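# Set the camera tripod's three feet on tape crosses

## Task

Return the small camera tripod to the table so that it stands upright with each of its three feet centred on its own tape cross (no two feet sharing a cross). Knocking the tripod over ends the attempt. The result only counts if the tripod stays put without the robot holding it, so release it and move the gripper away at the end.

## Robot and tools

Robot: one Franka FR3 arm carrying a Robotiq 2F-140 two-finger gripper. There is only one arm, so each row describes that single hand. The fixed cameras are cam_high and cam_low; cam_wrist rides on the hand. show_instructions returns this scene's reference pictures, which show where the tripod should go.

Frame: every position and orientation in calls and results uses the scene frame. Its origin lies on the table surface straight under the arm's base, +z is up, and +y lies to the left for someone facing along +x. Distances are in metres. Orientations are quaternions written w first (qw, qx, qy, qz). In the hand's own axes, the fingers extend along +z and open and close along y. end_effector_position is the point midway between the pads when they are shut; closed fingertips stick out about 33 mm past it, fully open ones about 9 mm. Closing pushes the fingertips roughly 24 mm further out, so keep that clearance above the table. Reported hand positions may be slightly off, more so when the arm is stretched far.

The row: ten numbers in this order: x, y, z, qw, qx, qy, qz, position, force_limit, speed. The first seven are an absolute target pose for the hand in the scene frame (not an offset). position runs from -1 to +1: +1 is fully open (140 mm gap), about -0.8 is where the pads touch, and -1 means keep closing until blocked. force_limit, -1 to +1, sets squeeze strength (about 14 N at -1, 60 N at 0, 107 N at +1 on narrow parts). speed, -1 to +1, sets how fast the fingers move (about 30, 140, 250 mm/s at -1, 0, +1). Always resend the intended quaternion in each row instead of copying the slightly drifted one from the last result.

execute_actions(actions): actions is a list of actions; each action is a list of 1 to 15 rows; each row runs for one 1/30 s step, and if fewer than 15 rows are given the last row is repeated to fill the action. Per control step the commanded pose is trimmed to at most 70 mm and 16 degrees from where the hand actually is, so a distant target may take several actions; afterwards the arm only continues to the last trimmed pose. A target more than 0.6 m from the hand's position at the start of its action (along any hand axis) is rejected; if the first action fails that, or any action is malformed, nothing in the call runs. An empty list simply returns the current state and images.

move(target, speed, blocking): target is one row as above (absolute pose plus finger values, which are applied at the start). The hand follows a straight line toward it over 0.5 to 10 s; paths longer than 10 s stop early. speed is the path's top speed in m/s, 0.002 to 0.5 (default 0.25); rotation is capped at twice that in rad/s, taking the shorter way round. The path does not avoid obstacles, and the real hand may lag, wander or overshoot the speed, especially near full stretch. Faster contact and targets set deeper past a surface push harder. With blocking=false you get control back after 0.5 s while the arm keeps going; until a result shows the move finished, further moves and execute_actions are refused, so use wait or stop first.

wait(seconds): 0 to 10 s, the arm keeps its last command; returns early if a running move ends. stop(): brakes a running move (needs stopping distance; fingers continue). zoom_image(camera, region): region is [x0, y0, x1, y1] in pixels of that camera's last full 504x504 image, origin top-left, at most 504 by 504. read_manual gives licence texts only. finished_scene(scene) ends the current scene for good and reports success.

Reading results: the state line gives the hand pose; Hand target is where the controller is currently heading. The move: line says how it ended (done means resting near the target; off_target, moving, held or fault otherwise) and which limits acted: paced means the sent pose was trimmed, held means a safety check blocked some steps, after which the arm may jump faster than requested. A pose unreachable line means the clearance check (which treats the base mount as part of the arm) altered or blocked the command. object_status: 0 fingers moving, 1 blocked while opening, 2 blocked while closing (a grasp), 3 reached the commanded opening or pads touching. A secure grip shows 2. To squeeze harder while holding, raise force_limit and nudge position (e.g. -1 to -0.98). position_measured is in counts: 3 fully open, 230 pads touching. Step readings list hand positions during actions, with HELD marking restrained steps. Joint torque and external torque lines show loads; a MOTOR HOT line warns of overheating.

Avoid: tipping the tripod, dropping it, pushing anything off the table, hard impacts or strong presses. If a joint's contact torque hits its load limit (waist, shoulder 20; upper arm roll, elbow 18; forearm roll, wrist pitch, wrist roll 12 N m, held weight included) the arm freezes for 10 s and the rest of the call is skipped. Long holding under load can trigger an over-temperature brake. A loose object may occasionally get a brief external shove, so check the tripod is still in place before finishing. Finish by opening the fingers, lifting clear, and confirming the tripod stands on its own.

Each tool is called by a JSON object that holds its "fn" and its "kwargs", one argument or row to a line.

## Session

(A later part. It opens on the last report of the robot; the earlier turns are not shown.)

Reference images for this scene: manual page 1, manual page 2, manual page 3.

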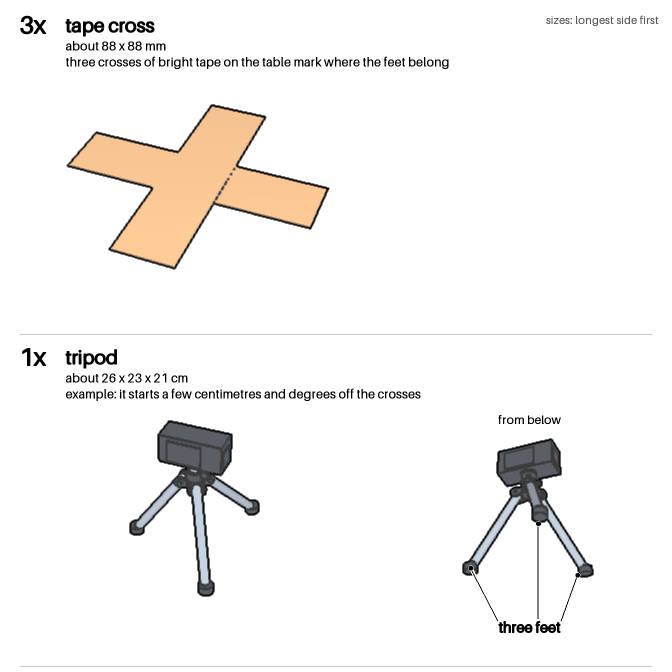

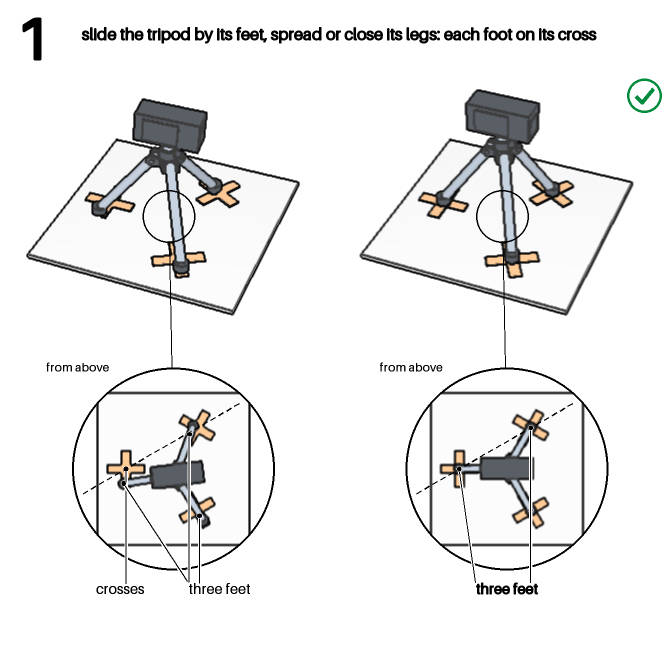

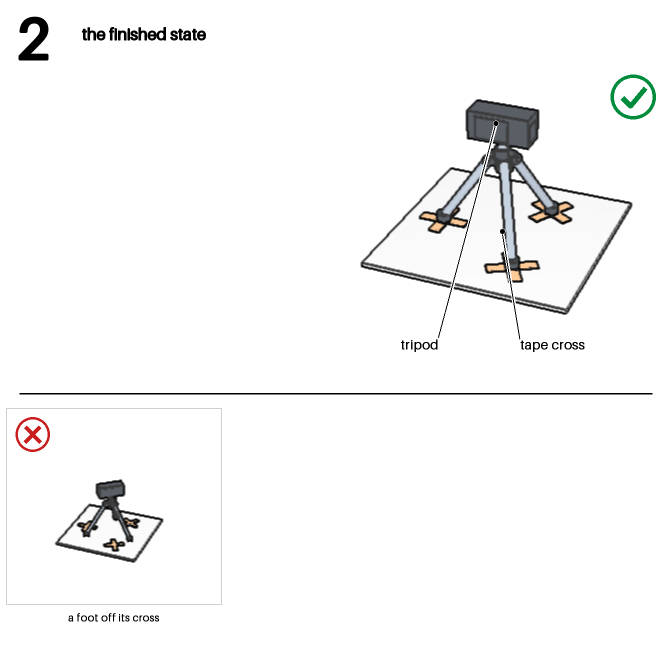

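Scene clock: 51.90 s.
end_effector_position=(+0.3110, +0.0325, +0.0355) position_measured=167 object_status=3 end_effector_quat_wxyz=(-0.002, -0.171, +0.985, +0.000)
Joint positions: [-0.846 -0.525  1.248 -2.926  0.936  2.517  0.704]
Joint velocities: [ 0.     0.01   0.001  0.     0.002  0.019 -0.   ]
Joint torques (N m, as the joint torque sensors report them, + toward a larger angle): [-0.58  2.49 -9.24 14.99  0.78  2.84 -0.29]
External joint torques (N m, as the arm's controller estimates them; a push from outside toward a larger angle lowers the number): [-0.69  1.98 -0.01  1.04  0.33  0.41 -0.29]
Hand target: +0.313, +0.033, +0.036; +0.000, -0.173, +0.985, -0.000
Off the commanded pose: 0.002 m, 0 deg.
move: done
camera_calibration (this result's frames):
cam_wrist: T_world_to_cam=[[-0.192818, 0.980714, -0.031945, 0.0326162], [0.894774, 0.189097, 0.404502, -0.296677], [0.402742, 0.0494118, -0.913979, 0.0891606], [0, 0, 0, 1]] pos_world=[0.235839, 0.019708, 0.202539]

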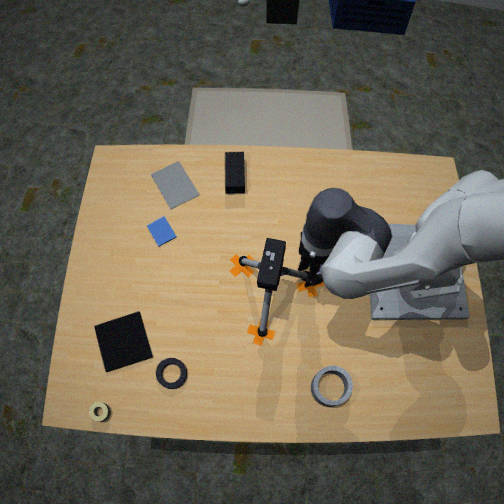

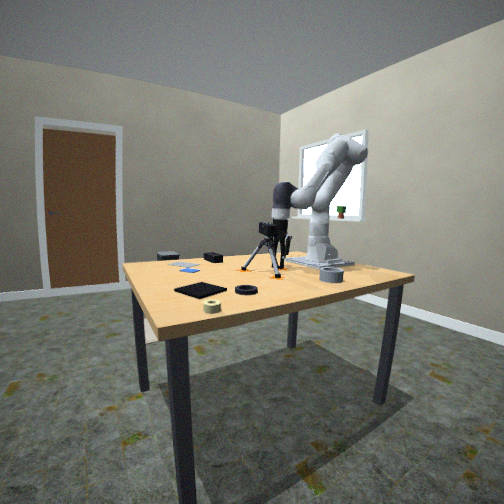

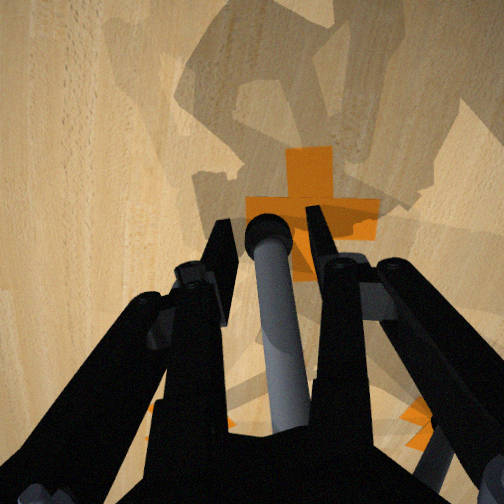

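{"fn": "move", "kwargs": {
  "target": [0.316,0.032,0.034,0,0.174,-0.985,0,-1,-1,-0.9],
  "speed": 0.03
}}

{"fn": "move", "kwargs": {
  "target": [0.299,0.058,0.034,0,0.174,-0.985,0,-1,-1,-0.9],
  "speed": 0.025
}}

{"fn": "zoom_image", "kwargs": {
  "camera": "cam_high",
  "region": [210, 220, 350, 360]
}}

Scene clock: 55.80 s.
end_effector_position=(+0.3130, +0.0312, +0.0338) position_measured=193 object_status=2 end_effector_quat_wxyz=(-0.003, -0.171, +0.985, +0.001)
Joint positions: [-0.869 -0.51   1.261 -2.919  0.93   2.527  0.702]
Joint velocities: [ 0.001  0.002  0.004  0.002 -0.004 -0.001 -0.003]
Joint torques (N m, as the joint torque sensors report them, + toward a larger angle): [-0.9   4.14 -7.3  14.95  0.7   3.89 -0.26]
External joint torques (N m, as the arm's controller estimates them; a push from outside toward a larger angle lowers the number): [-1.09  3.64  1.72  0.95  0.25  1.45 -0.26]
Hand target: +0.316, +0.032, +0.034; +0.000, -0.174, +0.985, -0.000
Off the commanded pose: 0.003 m, 1 deg.
move: done
camera_calibration (this result's frames):
cam_wrist: T_world_to_cam=[[-0.191125, 0.981092, -0.0305026, 0.0336671], [0.89577, 0.18704, 0.403251, -0.297709], [0.401331, 0.0497478, -0.914581, 0.0873062], [0, 0, 0, 1]] pos_world=[0.238074, 0.0183097, 0.200927]

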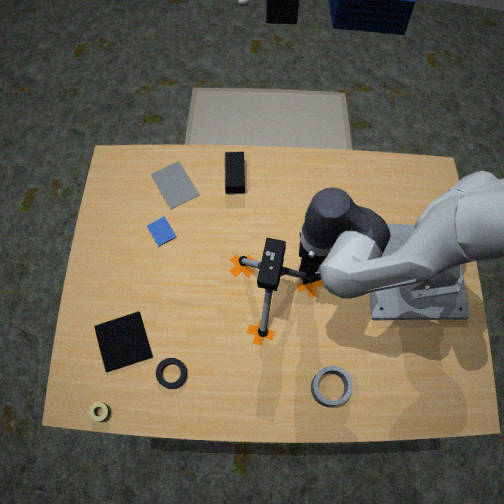

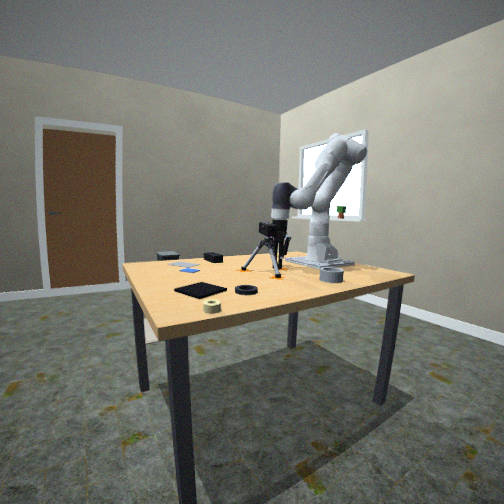

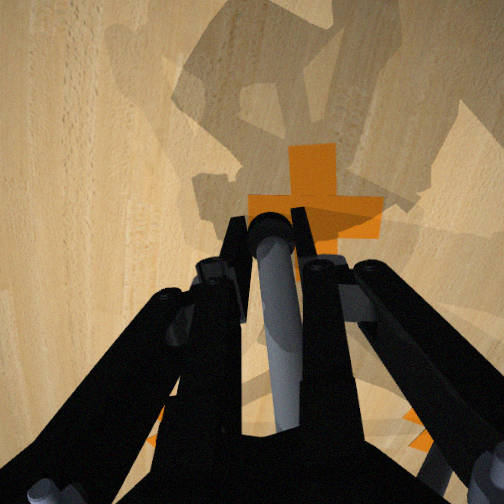

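Scene clock: 57.30 s.
end_effector_position=(+0.3006, +0.0569, +0.0344) position_measured=193 object_status=2 end_effector_quat_wxyz=(+0.001, -0.178, +0.984, -0.002)
Joint positions: [-0.743 -0.558  1.256 -2.945  0.982  2.505  0.753]
Joint velocities: [ 0.005 -0.001 -0.002 -0.002  0.003 -0.007  0.021]
Joint torques (N m, as the joint torque sensors report them, + toward a larger angle): [  3.39   1.4  -10.68  12.47   1.22   1.84  -0.13]
External joint torques (N m, as the arm's controller estimates them; a push from outside toward a larger angle lowers the number): [ 3.35  0.26 -1.12 -1.06  0.73 -0.63 -0.13]
Hand target: +0.298, +0.058, +0.034; -0.001, -0.174, +0.985, +0.000
Off the commanded pose: 0.002 m, 1 deg.
move: done
camera_calibration (this result's frames):
cam_wrist: T_world_to_cam=[[-0.205484, 0.97797, -0.0367628, 0.0107478], [0.889687, 0.20232, 0.409297, -0.290927], [0.407718, 0.0513966, -0.91166, 0.0894465], [0, 0, 0, 1]] pos_world=[0.224573, 0.0437521, 0.201015]

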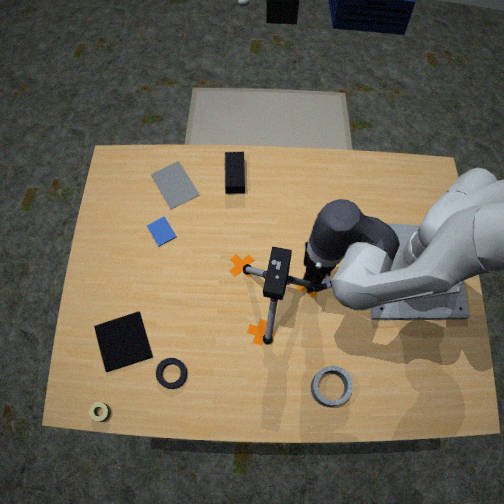

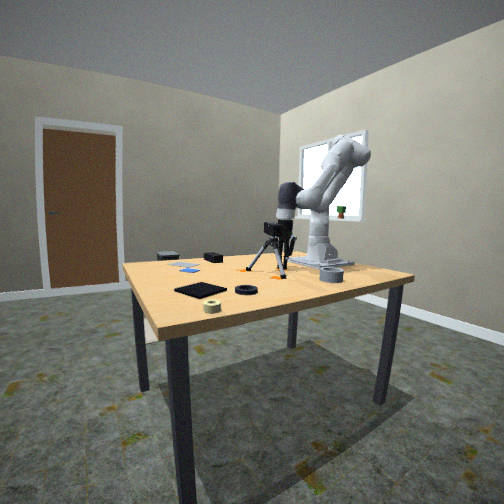

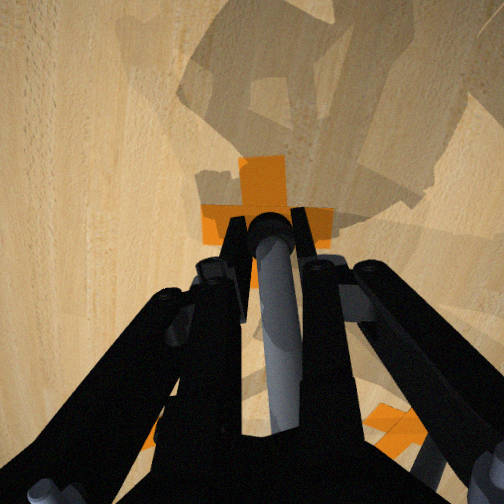

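Region (210, 220, 350, 360) of cam_high's 504x504 image, scaled by 3.600, with more detail than that image has.

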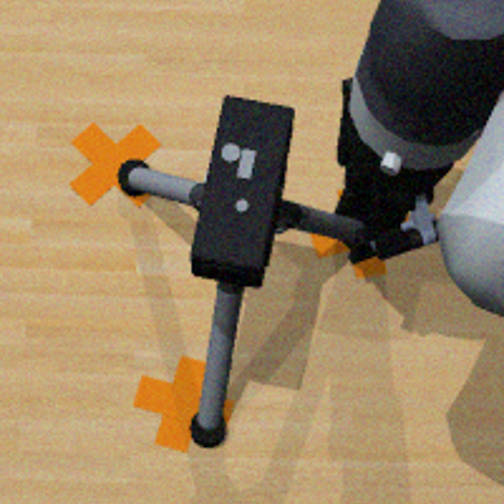

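{"fn": "move", "kwargs": {
  "target": [0.299,0.055,0.034,0.0515,0.138,-0.989,0.0075,-0.98,-0.3,-0.9],
  "speed": 0.03
}}

{"fn": "zoom_image", "kwargs": {
  "camera": "cam_high",
  "region": [210, 220, 350, 360]
}}

Scene clock: 66.40 s.
end_effector_position=(+0.3015, +0.0559, +0.0356) position_measured=197 object_status=2 end_effector_quat_wxyz=(-0.047, -0.147, +0.988, -0.007)
Joint positions: [-0.899 -0.588  1.354 -2.858  0.895  2.376  0.851]
Joint velocities: [-0.011 -0.016  0.012  0.007  0.001 -0.025  0.014]
Joint torques (N m, as the joint torque sensors report them, + toward a larger angle): [ -1.28   3.06 -10.79  13.1    0.25   1.83   0.55]
External joint torques (N m, as the arm's controller estimates them; a push from outside toward a larger angle lowers the number): [-1.39 -0.63  0.48 -0.47 -0.29 -0.42  0.55]
Hand target: +0.300, +0.055, +0.035; -0.050, -0.138, +0.989, -0.007
Off the commanded pose: 0.003 m, 1 deg.
move: done
camera_calibration (this result's frames):
cam_wrist: T_world_to_cam=[[-0.148746, 0.9878, -0.0461095, -0.00527849], [0.934267, 0.15566, 0.320804, -0.299712], [0.324068, 0.00463984, -0.946022, 0.119272], [0, 0, 0, 1]] pos_world=[0.240574, 0.0513139, 0.208739]

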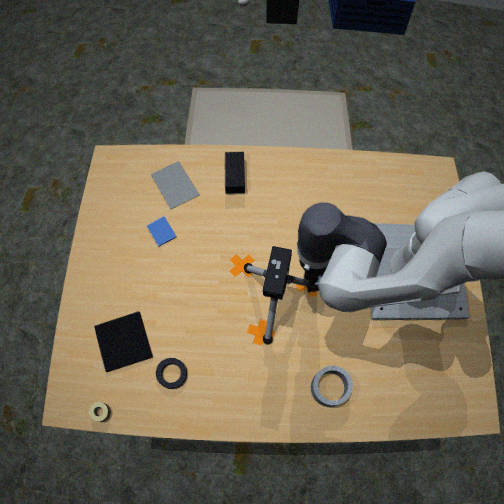

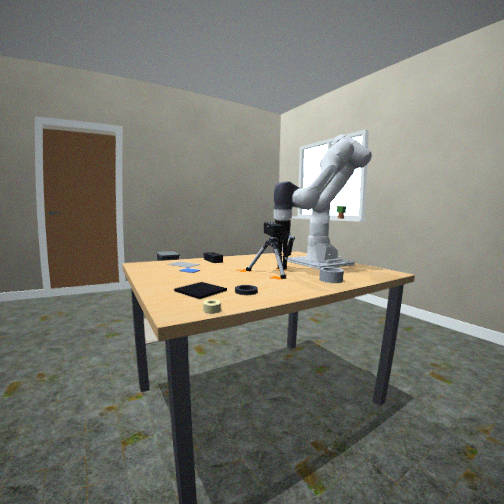

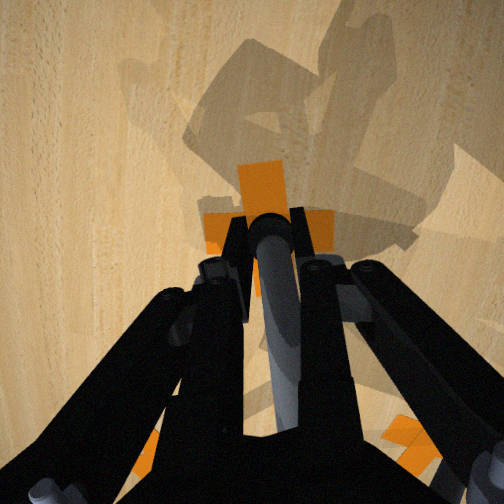

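Region (210, 220, 350, 360) of cam_high's 504x504 image, scaled by 3.600, with more detail than that image has.

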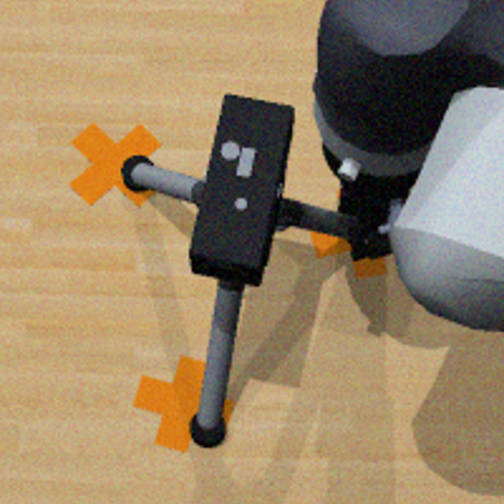

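{"fn": "move", "kwargs": {
  "target": [0.3,0.056,0.035,0,0.138,-0.99,0,-0.2,-1,0],
  "speed": 0.1
}}

{"fn": "move", "kwargs": {
  "target": [0.3,0.05,0.08,0,0.138,-0.99,0,-0.2,-1,0],
  "speed": 0.15
}}

{"fn": "move", "kwargs": {
  "target": [0.33,-0.09,0.1,-0.1,0.57,-0.81,-0.08,-0.2,-1,0],
  "speed": 0.35
}}

{"fn": "move", "kwargs": {
  "target": [0.5,-0.025,0.075,-0.0665,0.91,-0.377,-0.16,-0.2,-1,0],
  "speed": 0.3
}}

Scene clock: 75.47 s.
end_effector_position=(+0.2995, +0.0570, +0.0342) position_measured=154 object_status=3 end_effector_quat_wxyz=(-0.002, -0.135, +0.991, -0.000)
Joint positions: [-0.771 -0.591  1.285 -2.939  1.017  2.468  0.812]
Joint velocities: [ 0.     0.003 -0.001 -0.001  0.004  0.017 -0.02 ]
Joint torques (N m, as the joint torque sensors report them, + toward a larger angle): [  2.27   3.13 -11.8   11.17   1.25   2.89  -0.29]
External joint torques (N m, as the arm's controller estimates them; a push from outside toward a larger angle lowers the number): [ 2.21  1.12 -1.58 -2.12  0.76  0.45 -0.29]
Hand target: +0.299, +0.056, +0.034; -0.001, -0.139, +0.990, +0.000
Off the commanded pose: 0.001 m, 0 deg.
move: done
camera_calibration (this result's frames):
cam_wrist: T_world_to_cam=[[-0.12091, 0.992126, -0.032669, -0.0157671], [0.906121, 0.123748, 0.404514, -0.290212], [0.405371, 0.0193076, -0.913948, 0.0923186], [0, 0, 0, 1]] pos_world=[0.223637, 0.0497737, 0.201254]

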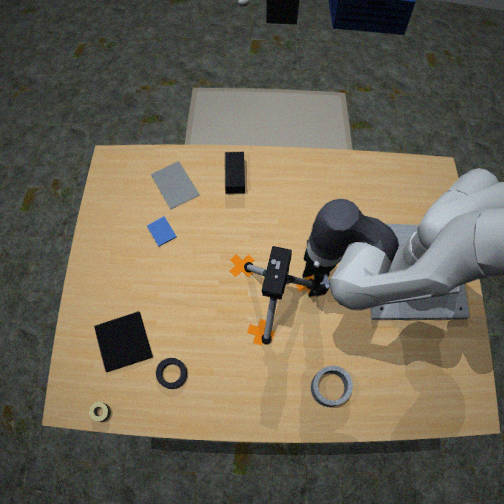

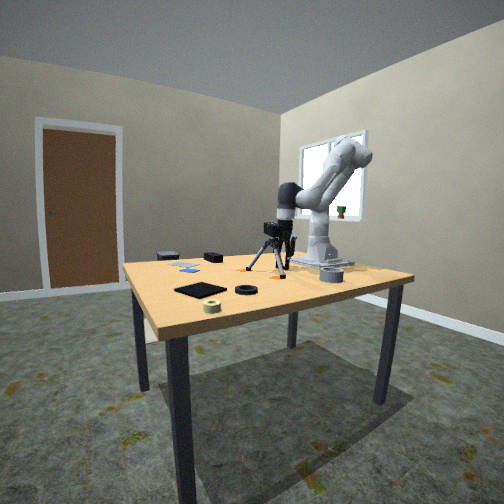

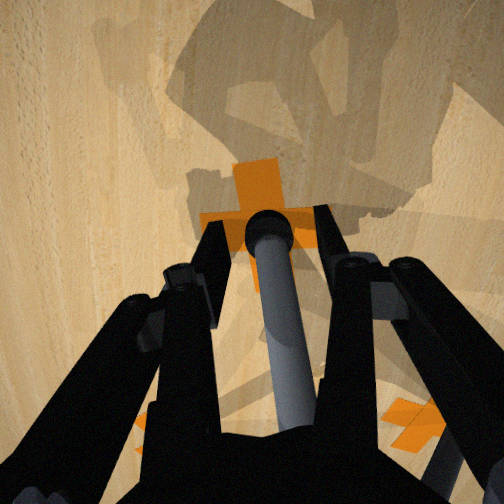

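Scene clock: 76.60 s.
end_effector_position=(+0.3017, +0.0503, +0.0805) position_measured=154 object_status=3 end_effector_quat_wxyz=(+0.002, -0.142, +0.990, -0.000)
Joint positions: [-0.65  -0.766  1.077 -2.94   0.914  2.272  0.829]
Joint velocities: [-0.001 -0.006  0.001 -0.001  0.002 -0.017  0.003]
Joint torques (N m, as the joint torque sensors report them, + toward a larger angle): [  1.54   1.08 -13.06  14.01   0.24   2.24   0.08]
External joint torques (N m, as the arm's controller estimates them; a push from outside toward a larger angle lowers the number): [ 1.53 -1.01 -1.42 -1.57 -0.38 -0.22  0.08]
Hand target: +0.300, +0.050, +0.080; -0.000, -0.139, +0.990, +0.000
Off the commanded pose: 0.002 m, 0 deg.
move: done
camera_calibration (this result's frames):
cam_wrist: T_world_to_cam=[[-0.133355, 0.99053, -0.0326628, -0.0034915], [0.901141, 0.134906, 0.412001, -0.309774], [0.412506, 0.0255086, -0.910598, 0.131131], [0, 0, 0, 1]] pos_world=[0.224592, 0.0419039, 0.246921]

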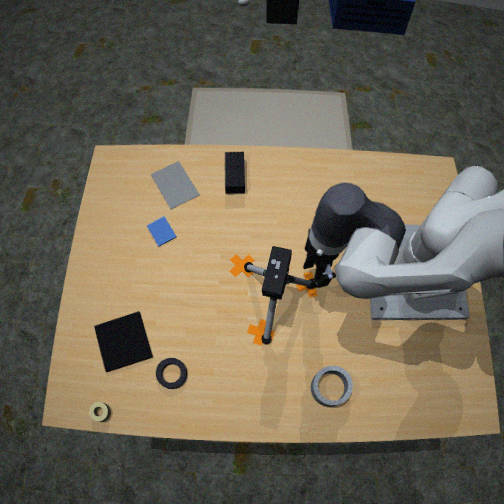

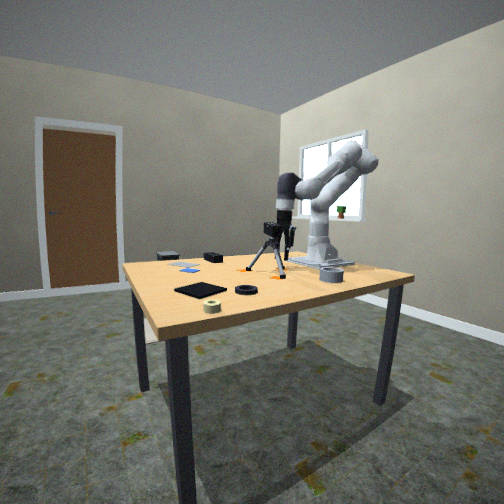

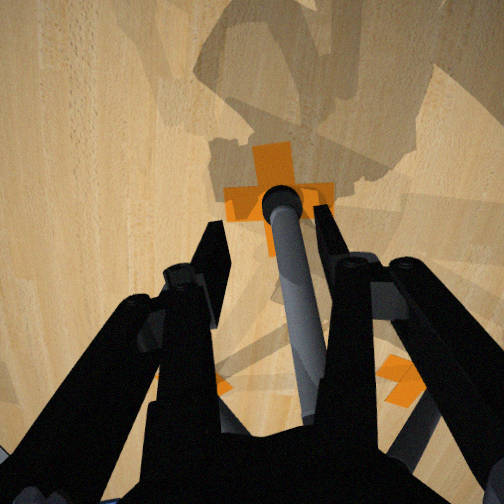

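Scene clock: 79.27 s.
end_effector_position=(+0.3279, -0.0954, +0.0975) position_measured=154 object_status=3 end_effector_quat_wxyz=(+0.099, -0.563, +0.817, +0.077)
Joint positions: [-0.539 -0.354  0.16  -2.852  0.462  2.418 -0.431]
Joint velocities: [ 0.     0.     0.001 -0.    -0.001  0.001 -0.029]
Joint torques (N m, as the joint torque sensors report them, + toward a larger angle): [  1.81 -14.14  -3.57  20.41  -0.24   2.22  -0.37]
External joint torques (N m, as the arm's controller estimates them; a push from outside toward a larger angle lowers the number): [ 1.69  0.87 -2.32  0.59 -0.63  0.07 -0.36]
Hand target: +0.328, -0.095, +0.097; +0.099, -0.569, +0.812, +0.077
Off the commanded pose: 0.006 m, 1 deg.
move: off_target; limits=paced
camera_calibration (this result's frames):
cam_wrist: T_world_to_cam=[[-0.870163, 0.492368, 0.0197332, 0.33383], [0.397449, 0.677614, 0.618767, -0.123915], [0.29129, 0.546271, -0.785327, 0.216717], [0, 0, 0, 1]] pos_world=[0.276609, -0.198787, 0.240281]

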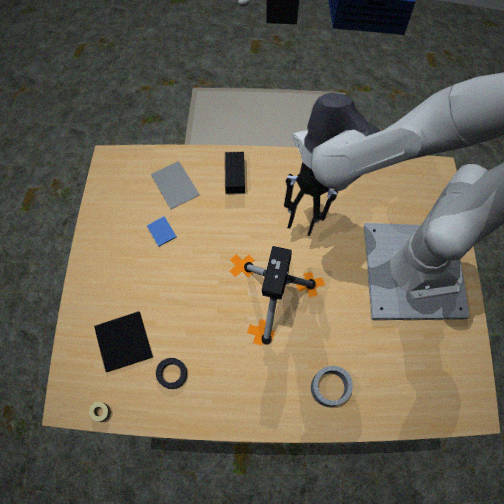

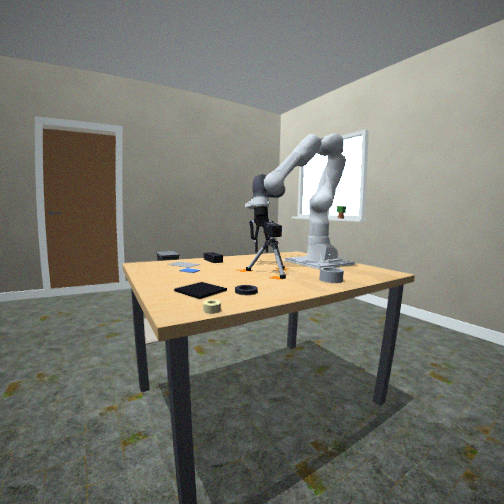

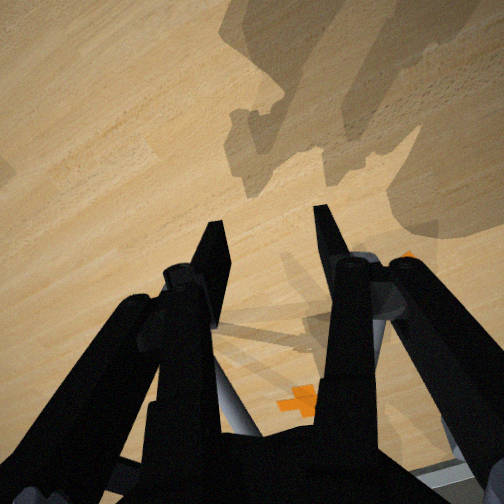

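Scene clock: 81.97 s.
end_effector_position=(+0.4973, -0.0324, +0.0719) position_measured=154 object_status=3 end_effector_quat_wxyz=(-0.057, +0.907, -0.386, -0.162)
Joint positions: [-0.393  0.341  0.285 -2.064  0.104  2.102 -0.984]
Joint velocities: [ 0.001  0.     0.001  0.     0.002 -0.006 -0.028]
Joint torques (N m, as the joint torque sensors report them, + toward a larger angle): [ -0.39 -37.96   3.27  21.59   0.1    1.5   -0.29]
External joint torques (N m, as the arm's controller estimates them; a push from outside toward a larger angle lowers the number): [-0.78 -0.26 -0.34  1.24 -0.6  -0.16 -0.28]
Hand target: +0.497, -0.033, +0.072; -0.058, +0.909, -0.379, -0.163
Off the commanded pose: 0.008 m, 2 deg.
move: off_target
camera_calibration (this result's frames):
cam_wrist: T_world_to_cam=[[-0.814702, -0.57844, 0.0408303, 0.386913], [-0.397208, 0.607971, 0.687457, 0.169904], [-0.422476, 0.543854, -0.725077, 0.463438], [0, 0, 0, 1]] pos_world=[0.578498, -0.131533, 0.203429]

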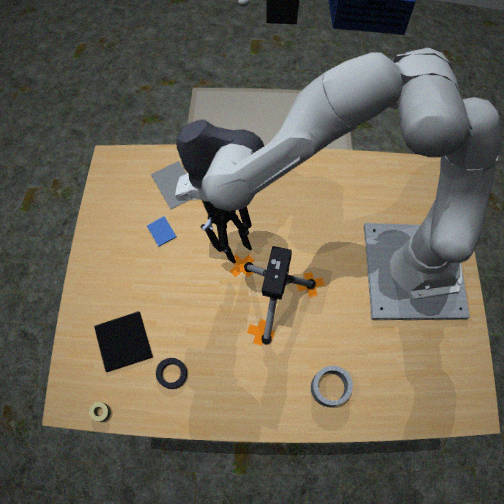

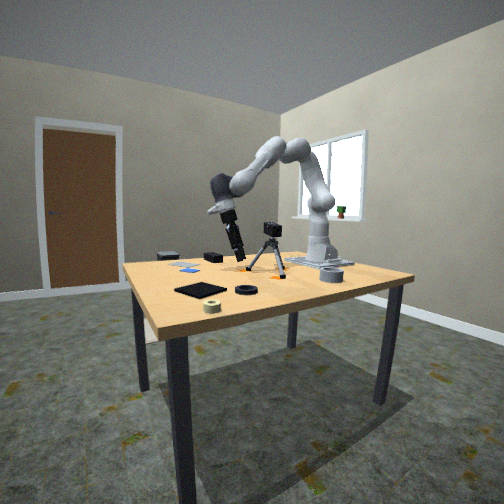

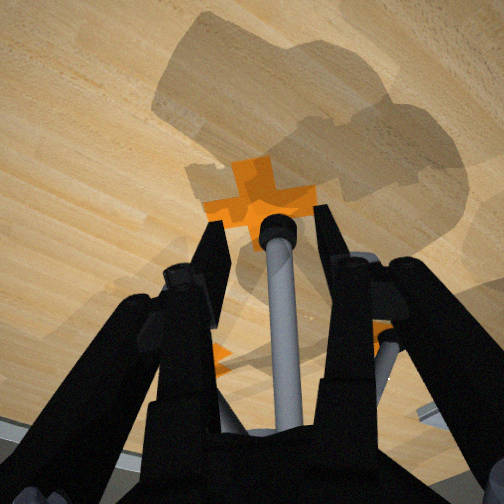

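{"fn": "move", "kwargs": {
  "target": [0.471,-0.011,0.033,-0.0665,0.91,-0.377,-0.16,-0.3,-1,-0.7],
  "speed": 0.05
}}

{"fn": "zoom_image", "kwargs": {
  "camera": "cam_low",
  "region": [225, 225, 285, 285]
}}

Scene clock: 89.20 s.
end_effector_position=(+0.4714, -0.0119, +0.0342) position_measured=167 object_status=3 end_effector_quat_wxyz=(-0.065, +0.909, -0.379, -0.160)
Joint positions: [-0.393  0.342  0.305 -2.191  0.128  2.237 -1.006]
Joint velocities: [-0.    -0.001 -0.001  0.    -0.     0.011 -0.004]
Joint torques (N m, as the joint torque sensors report them, + toward a larger angle): [  0.55 -36.6    3.71  17.68   1.21   2.05  -0.35]
External joint torques (N m, as the arm's controller estimates them; a push from outside toward a larger angle lowers the number): [ 0.42 -0.57  0.16 -1.16  0.68  0.38 -0.35]
Hand target: +0.471, -0.011, +0.033; -0.066, +0.910, -0.377, -0.160
Off the commanded pose: 0.002 m, 0 deg.
move: done
camera_calibration (this result's frames):
cam_wrist: T_world_to_cam=[[-0.808352, -0.588237, 0.0233365, 0.376667], [-0.411999, 0.593592, 0.691307, 0.17966], [-0.420504, 0.549204, -0.722185, 0.412992], [0, 0, 0, 1]] pos_world=[0.552164, -0.111892, 0.165266]

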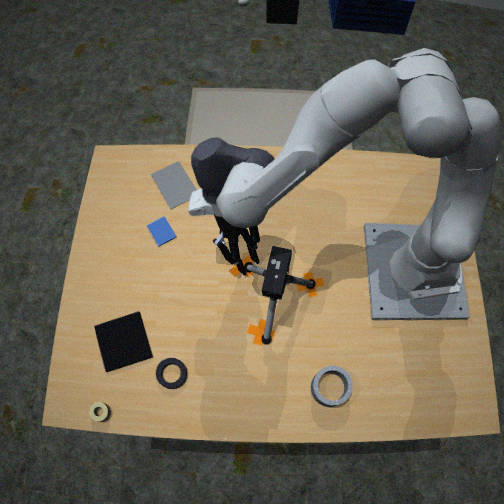

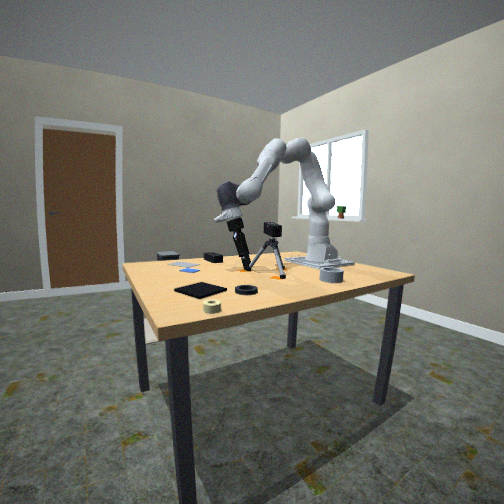

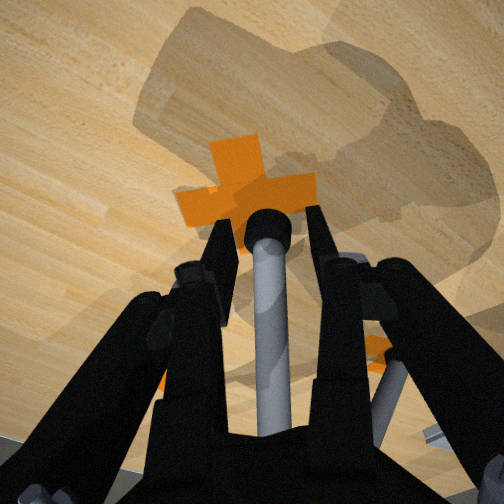

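Region (225, 225, 285, 285) of cam_low's 504x504 image, scaled by 8.400, with more detail than that image has.

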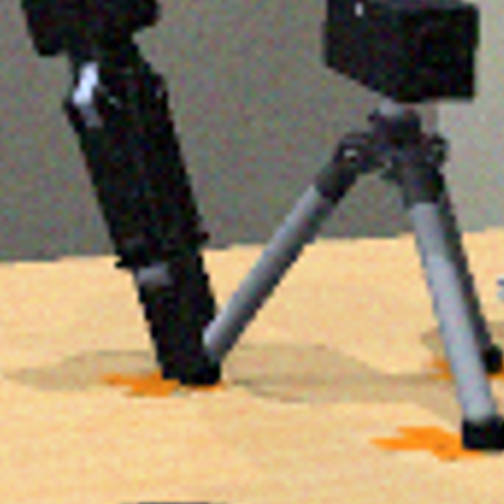

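{"fn": "move", "kwargs": {
  "target": [0.469,-0.008,0.031,-0.0665,0.91,-0.377,-0.16,-0.3,-1,-0.7],
  "speed": 0.03
}}

{"fn": "move", "kwargs": {
  "target": [0.469,-0.008,0.031,-0.0665,0.91,-0.377,-0.16,-1,-1,-0.8]
}}

{"fn": "move", "kwargs": {
  "target": [0.49,-0.013,0.031,-0.0665,0.91,-0.377,-0.16,-1,-1,-0.8],
  "speed": 0.015
}}

{"fn": "zoom_image", "kwargs": {
  "camera": "cam_high",
  "region": [210, 220, 350, 360]
}}

Scene clock: 96.43 s.
end_effector_position=(+0.4696, -0.0100, +0.0319) position_measured=167 object_status=3 end_effector_quat_wxyz=(-0.065, +0.910, -0.378, -0.160)
Joint positions: [-0.393  0.342  0.308 -2.2    0.129  2.246 -1.007]
Joint velocities: [ 0.001  0.001  0.004 -0.001  0.001  0.007 -0.   ]
Joint torques (N m, as the joint torque sensors report them, + toward a larger angle): [  1.48 -36.44   3.61  17.32   1.21   2.13  -0.2 ]
External joint torques (N m, as the arm's controller estimates them; a push from outside toward a larger angle lowers the number): [ 1.2  -0.6  -0.09 -1.41  0.69  0.45 -0.19]
Hand target: +0.469, -0.008, +0.031; -0.066, +0.910, -0.377, -0.160
Off the commanded pose: 0.002 m, 0 deg.
move: done
camera_calibration (this result's frames):
cam_wrist: T_world_to_cam=[[-0.807426, -0.589562, 0.0219207, 0.375976], [-0.41376, 0.592363, 0.691309, 0.180209], [-0.420554, 0.549111, -0.722226, 0.409524], [0, 0, 0, 1]] pos_world=[0.550364, -0.109962, 0.162948]

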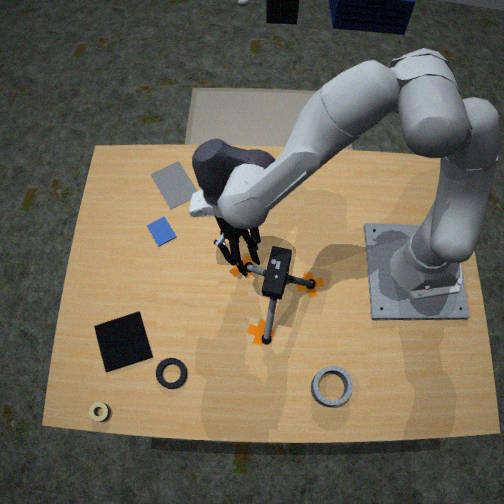

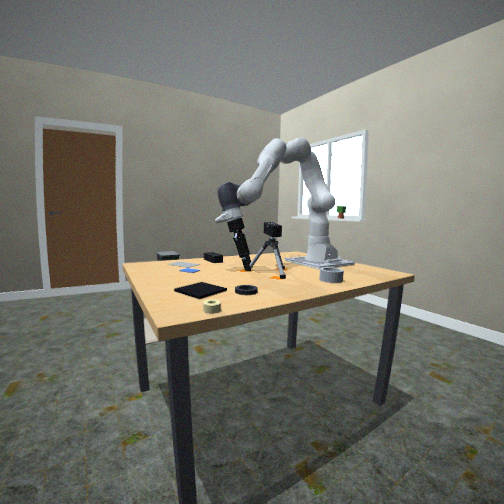

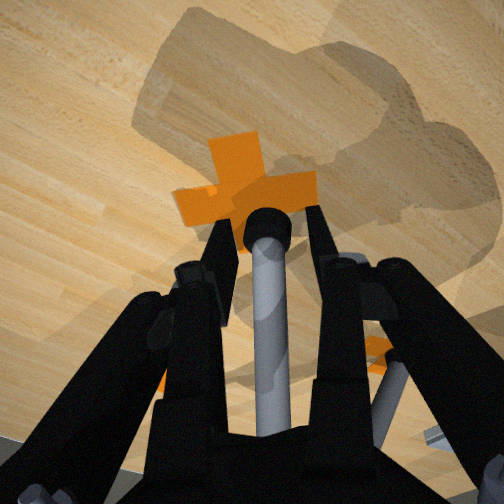

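Scene clock: 97.13 s.
end_effector_position=(+0.4699, -0.0097, +0.0320) position_measured=192 object_status=2 end_effector_quat_wxyz=(-0.066, +0.910, -0.378, -0.159)
Joint positions: [-0.393  0.342  0.308 -2.2    0.129  2.247 -1.007]
Joint velocities: [-0.    -0.     0.001 -0.    -0.001 -0.001 -0.001]
Joint torques (N m, as the joint torque sensors report them, + toward a larger angle): [  1.03 -36.45   3.39  17.42   1.14   2.11  -0.2 ]
External joint torques (N m, as the arm's controller estimates them; a push from outside toward a larger angle lowers the number): [ 0.85 -0.59 -0.23 -1.29  0.62  0.43 -0.19]
Hand target: +0.469, -0.008, +0.031; -0.066, +0.910, -0.377, -0.160
Off the commanded pose: 0.002 m, 0 deg.
move: done
camera_calibration (this result's frames):
cam_wrist: T_world_to_cam=[[-0.807351, -0.589697, 0.0210131, 0.376428], [-0.414619, 0.592271, 0.690874, 0.180607], [-0.419852, 0.549065, -0.72267, 0.409253], [0, 0, 0, 1]] pos_world=[0.550618, -0.109696, 0.163068]

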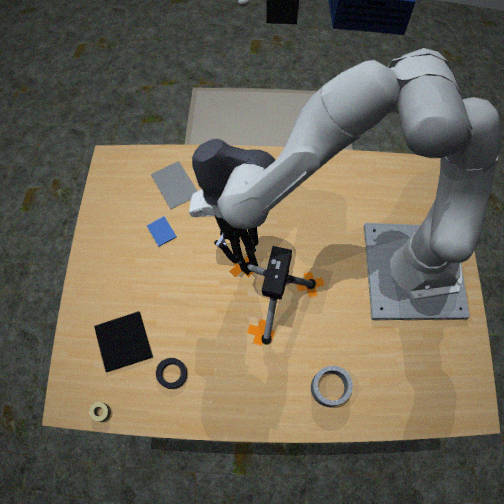

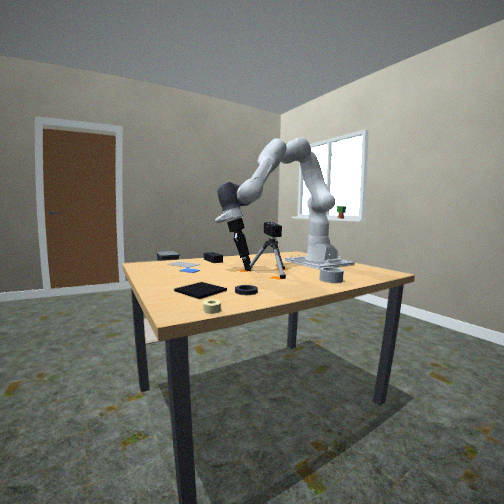

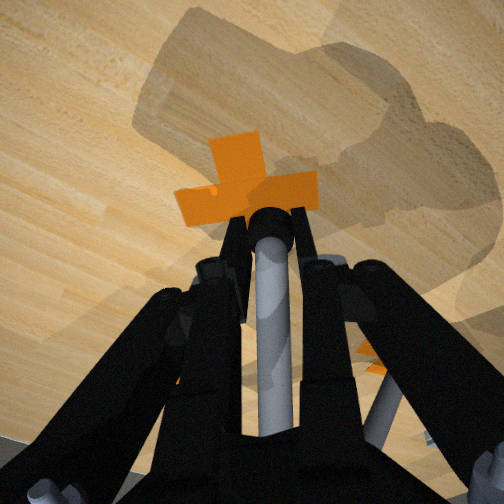

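Scene clock: 98.70 s.
end_effector_position=(+0.4717, -0.0102, +0.0308) position_measured=192 object_status=2 end_effector_quat_wxyz=(-0.062, +0.907, -0.374, -0.182)
Joint positions: [-0.392  0.387  0.306 -2.136  0.112  2.181 -0.999]
Joint velocities: [ 0.     0.005 -0.     0.006 -0.003 -0.007  0.005]
Joint torques (N m, as the joint torque sensors report them, + toward a larger angle): [  2.28 -35.4    2.48  25.11   0.13   7.49  -0.04]
External joint torques (N m, as the arm's controller estimates them; a push from outside toward a larger angle lowers the number): [ 2.08  1.95 -1.62  6.32 -0.44  5.96 -0.03]
Hand target: +0.489, -0.014, +0.031; -0.066, +0.910, -0.377, -0.160
Off the commanded pose: 0.018 m, 3 deg.
move: off_target
camera_calibration (this result's frames):
cam_wrist: T_world_to_cam=[[-0.799814, -0.598266, 0.0487421, 0.373123], [-0.389872, 0.57952, 0.715651, 0.169883], [-0.456397, 0.553385, -0.696755, 0.42591], [0, 0, 0, 1]] pos_world=[0.559046, -0.110916, 0.156991]

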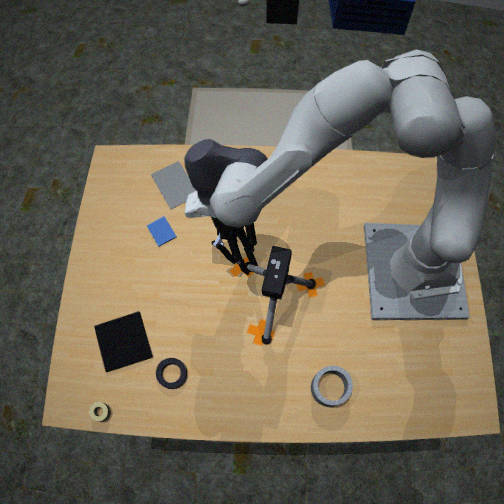

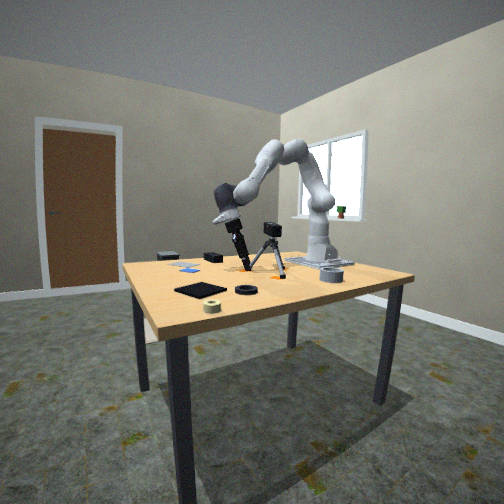

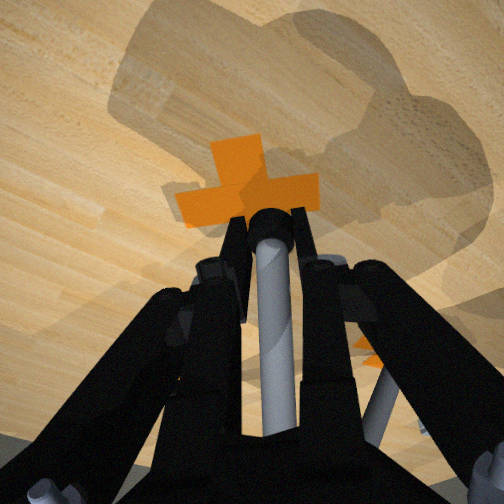

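Region (210, 220, 350, 360) of cam_high's 504x504 image, scaled by 3.600, with more detail than that image has.

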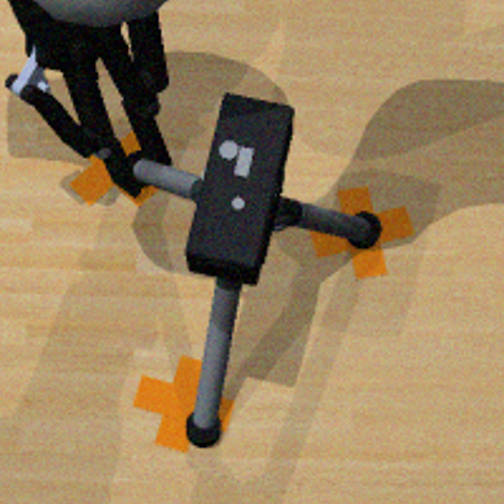

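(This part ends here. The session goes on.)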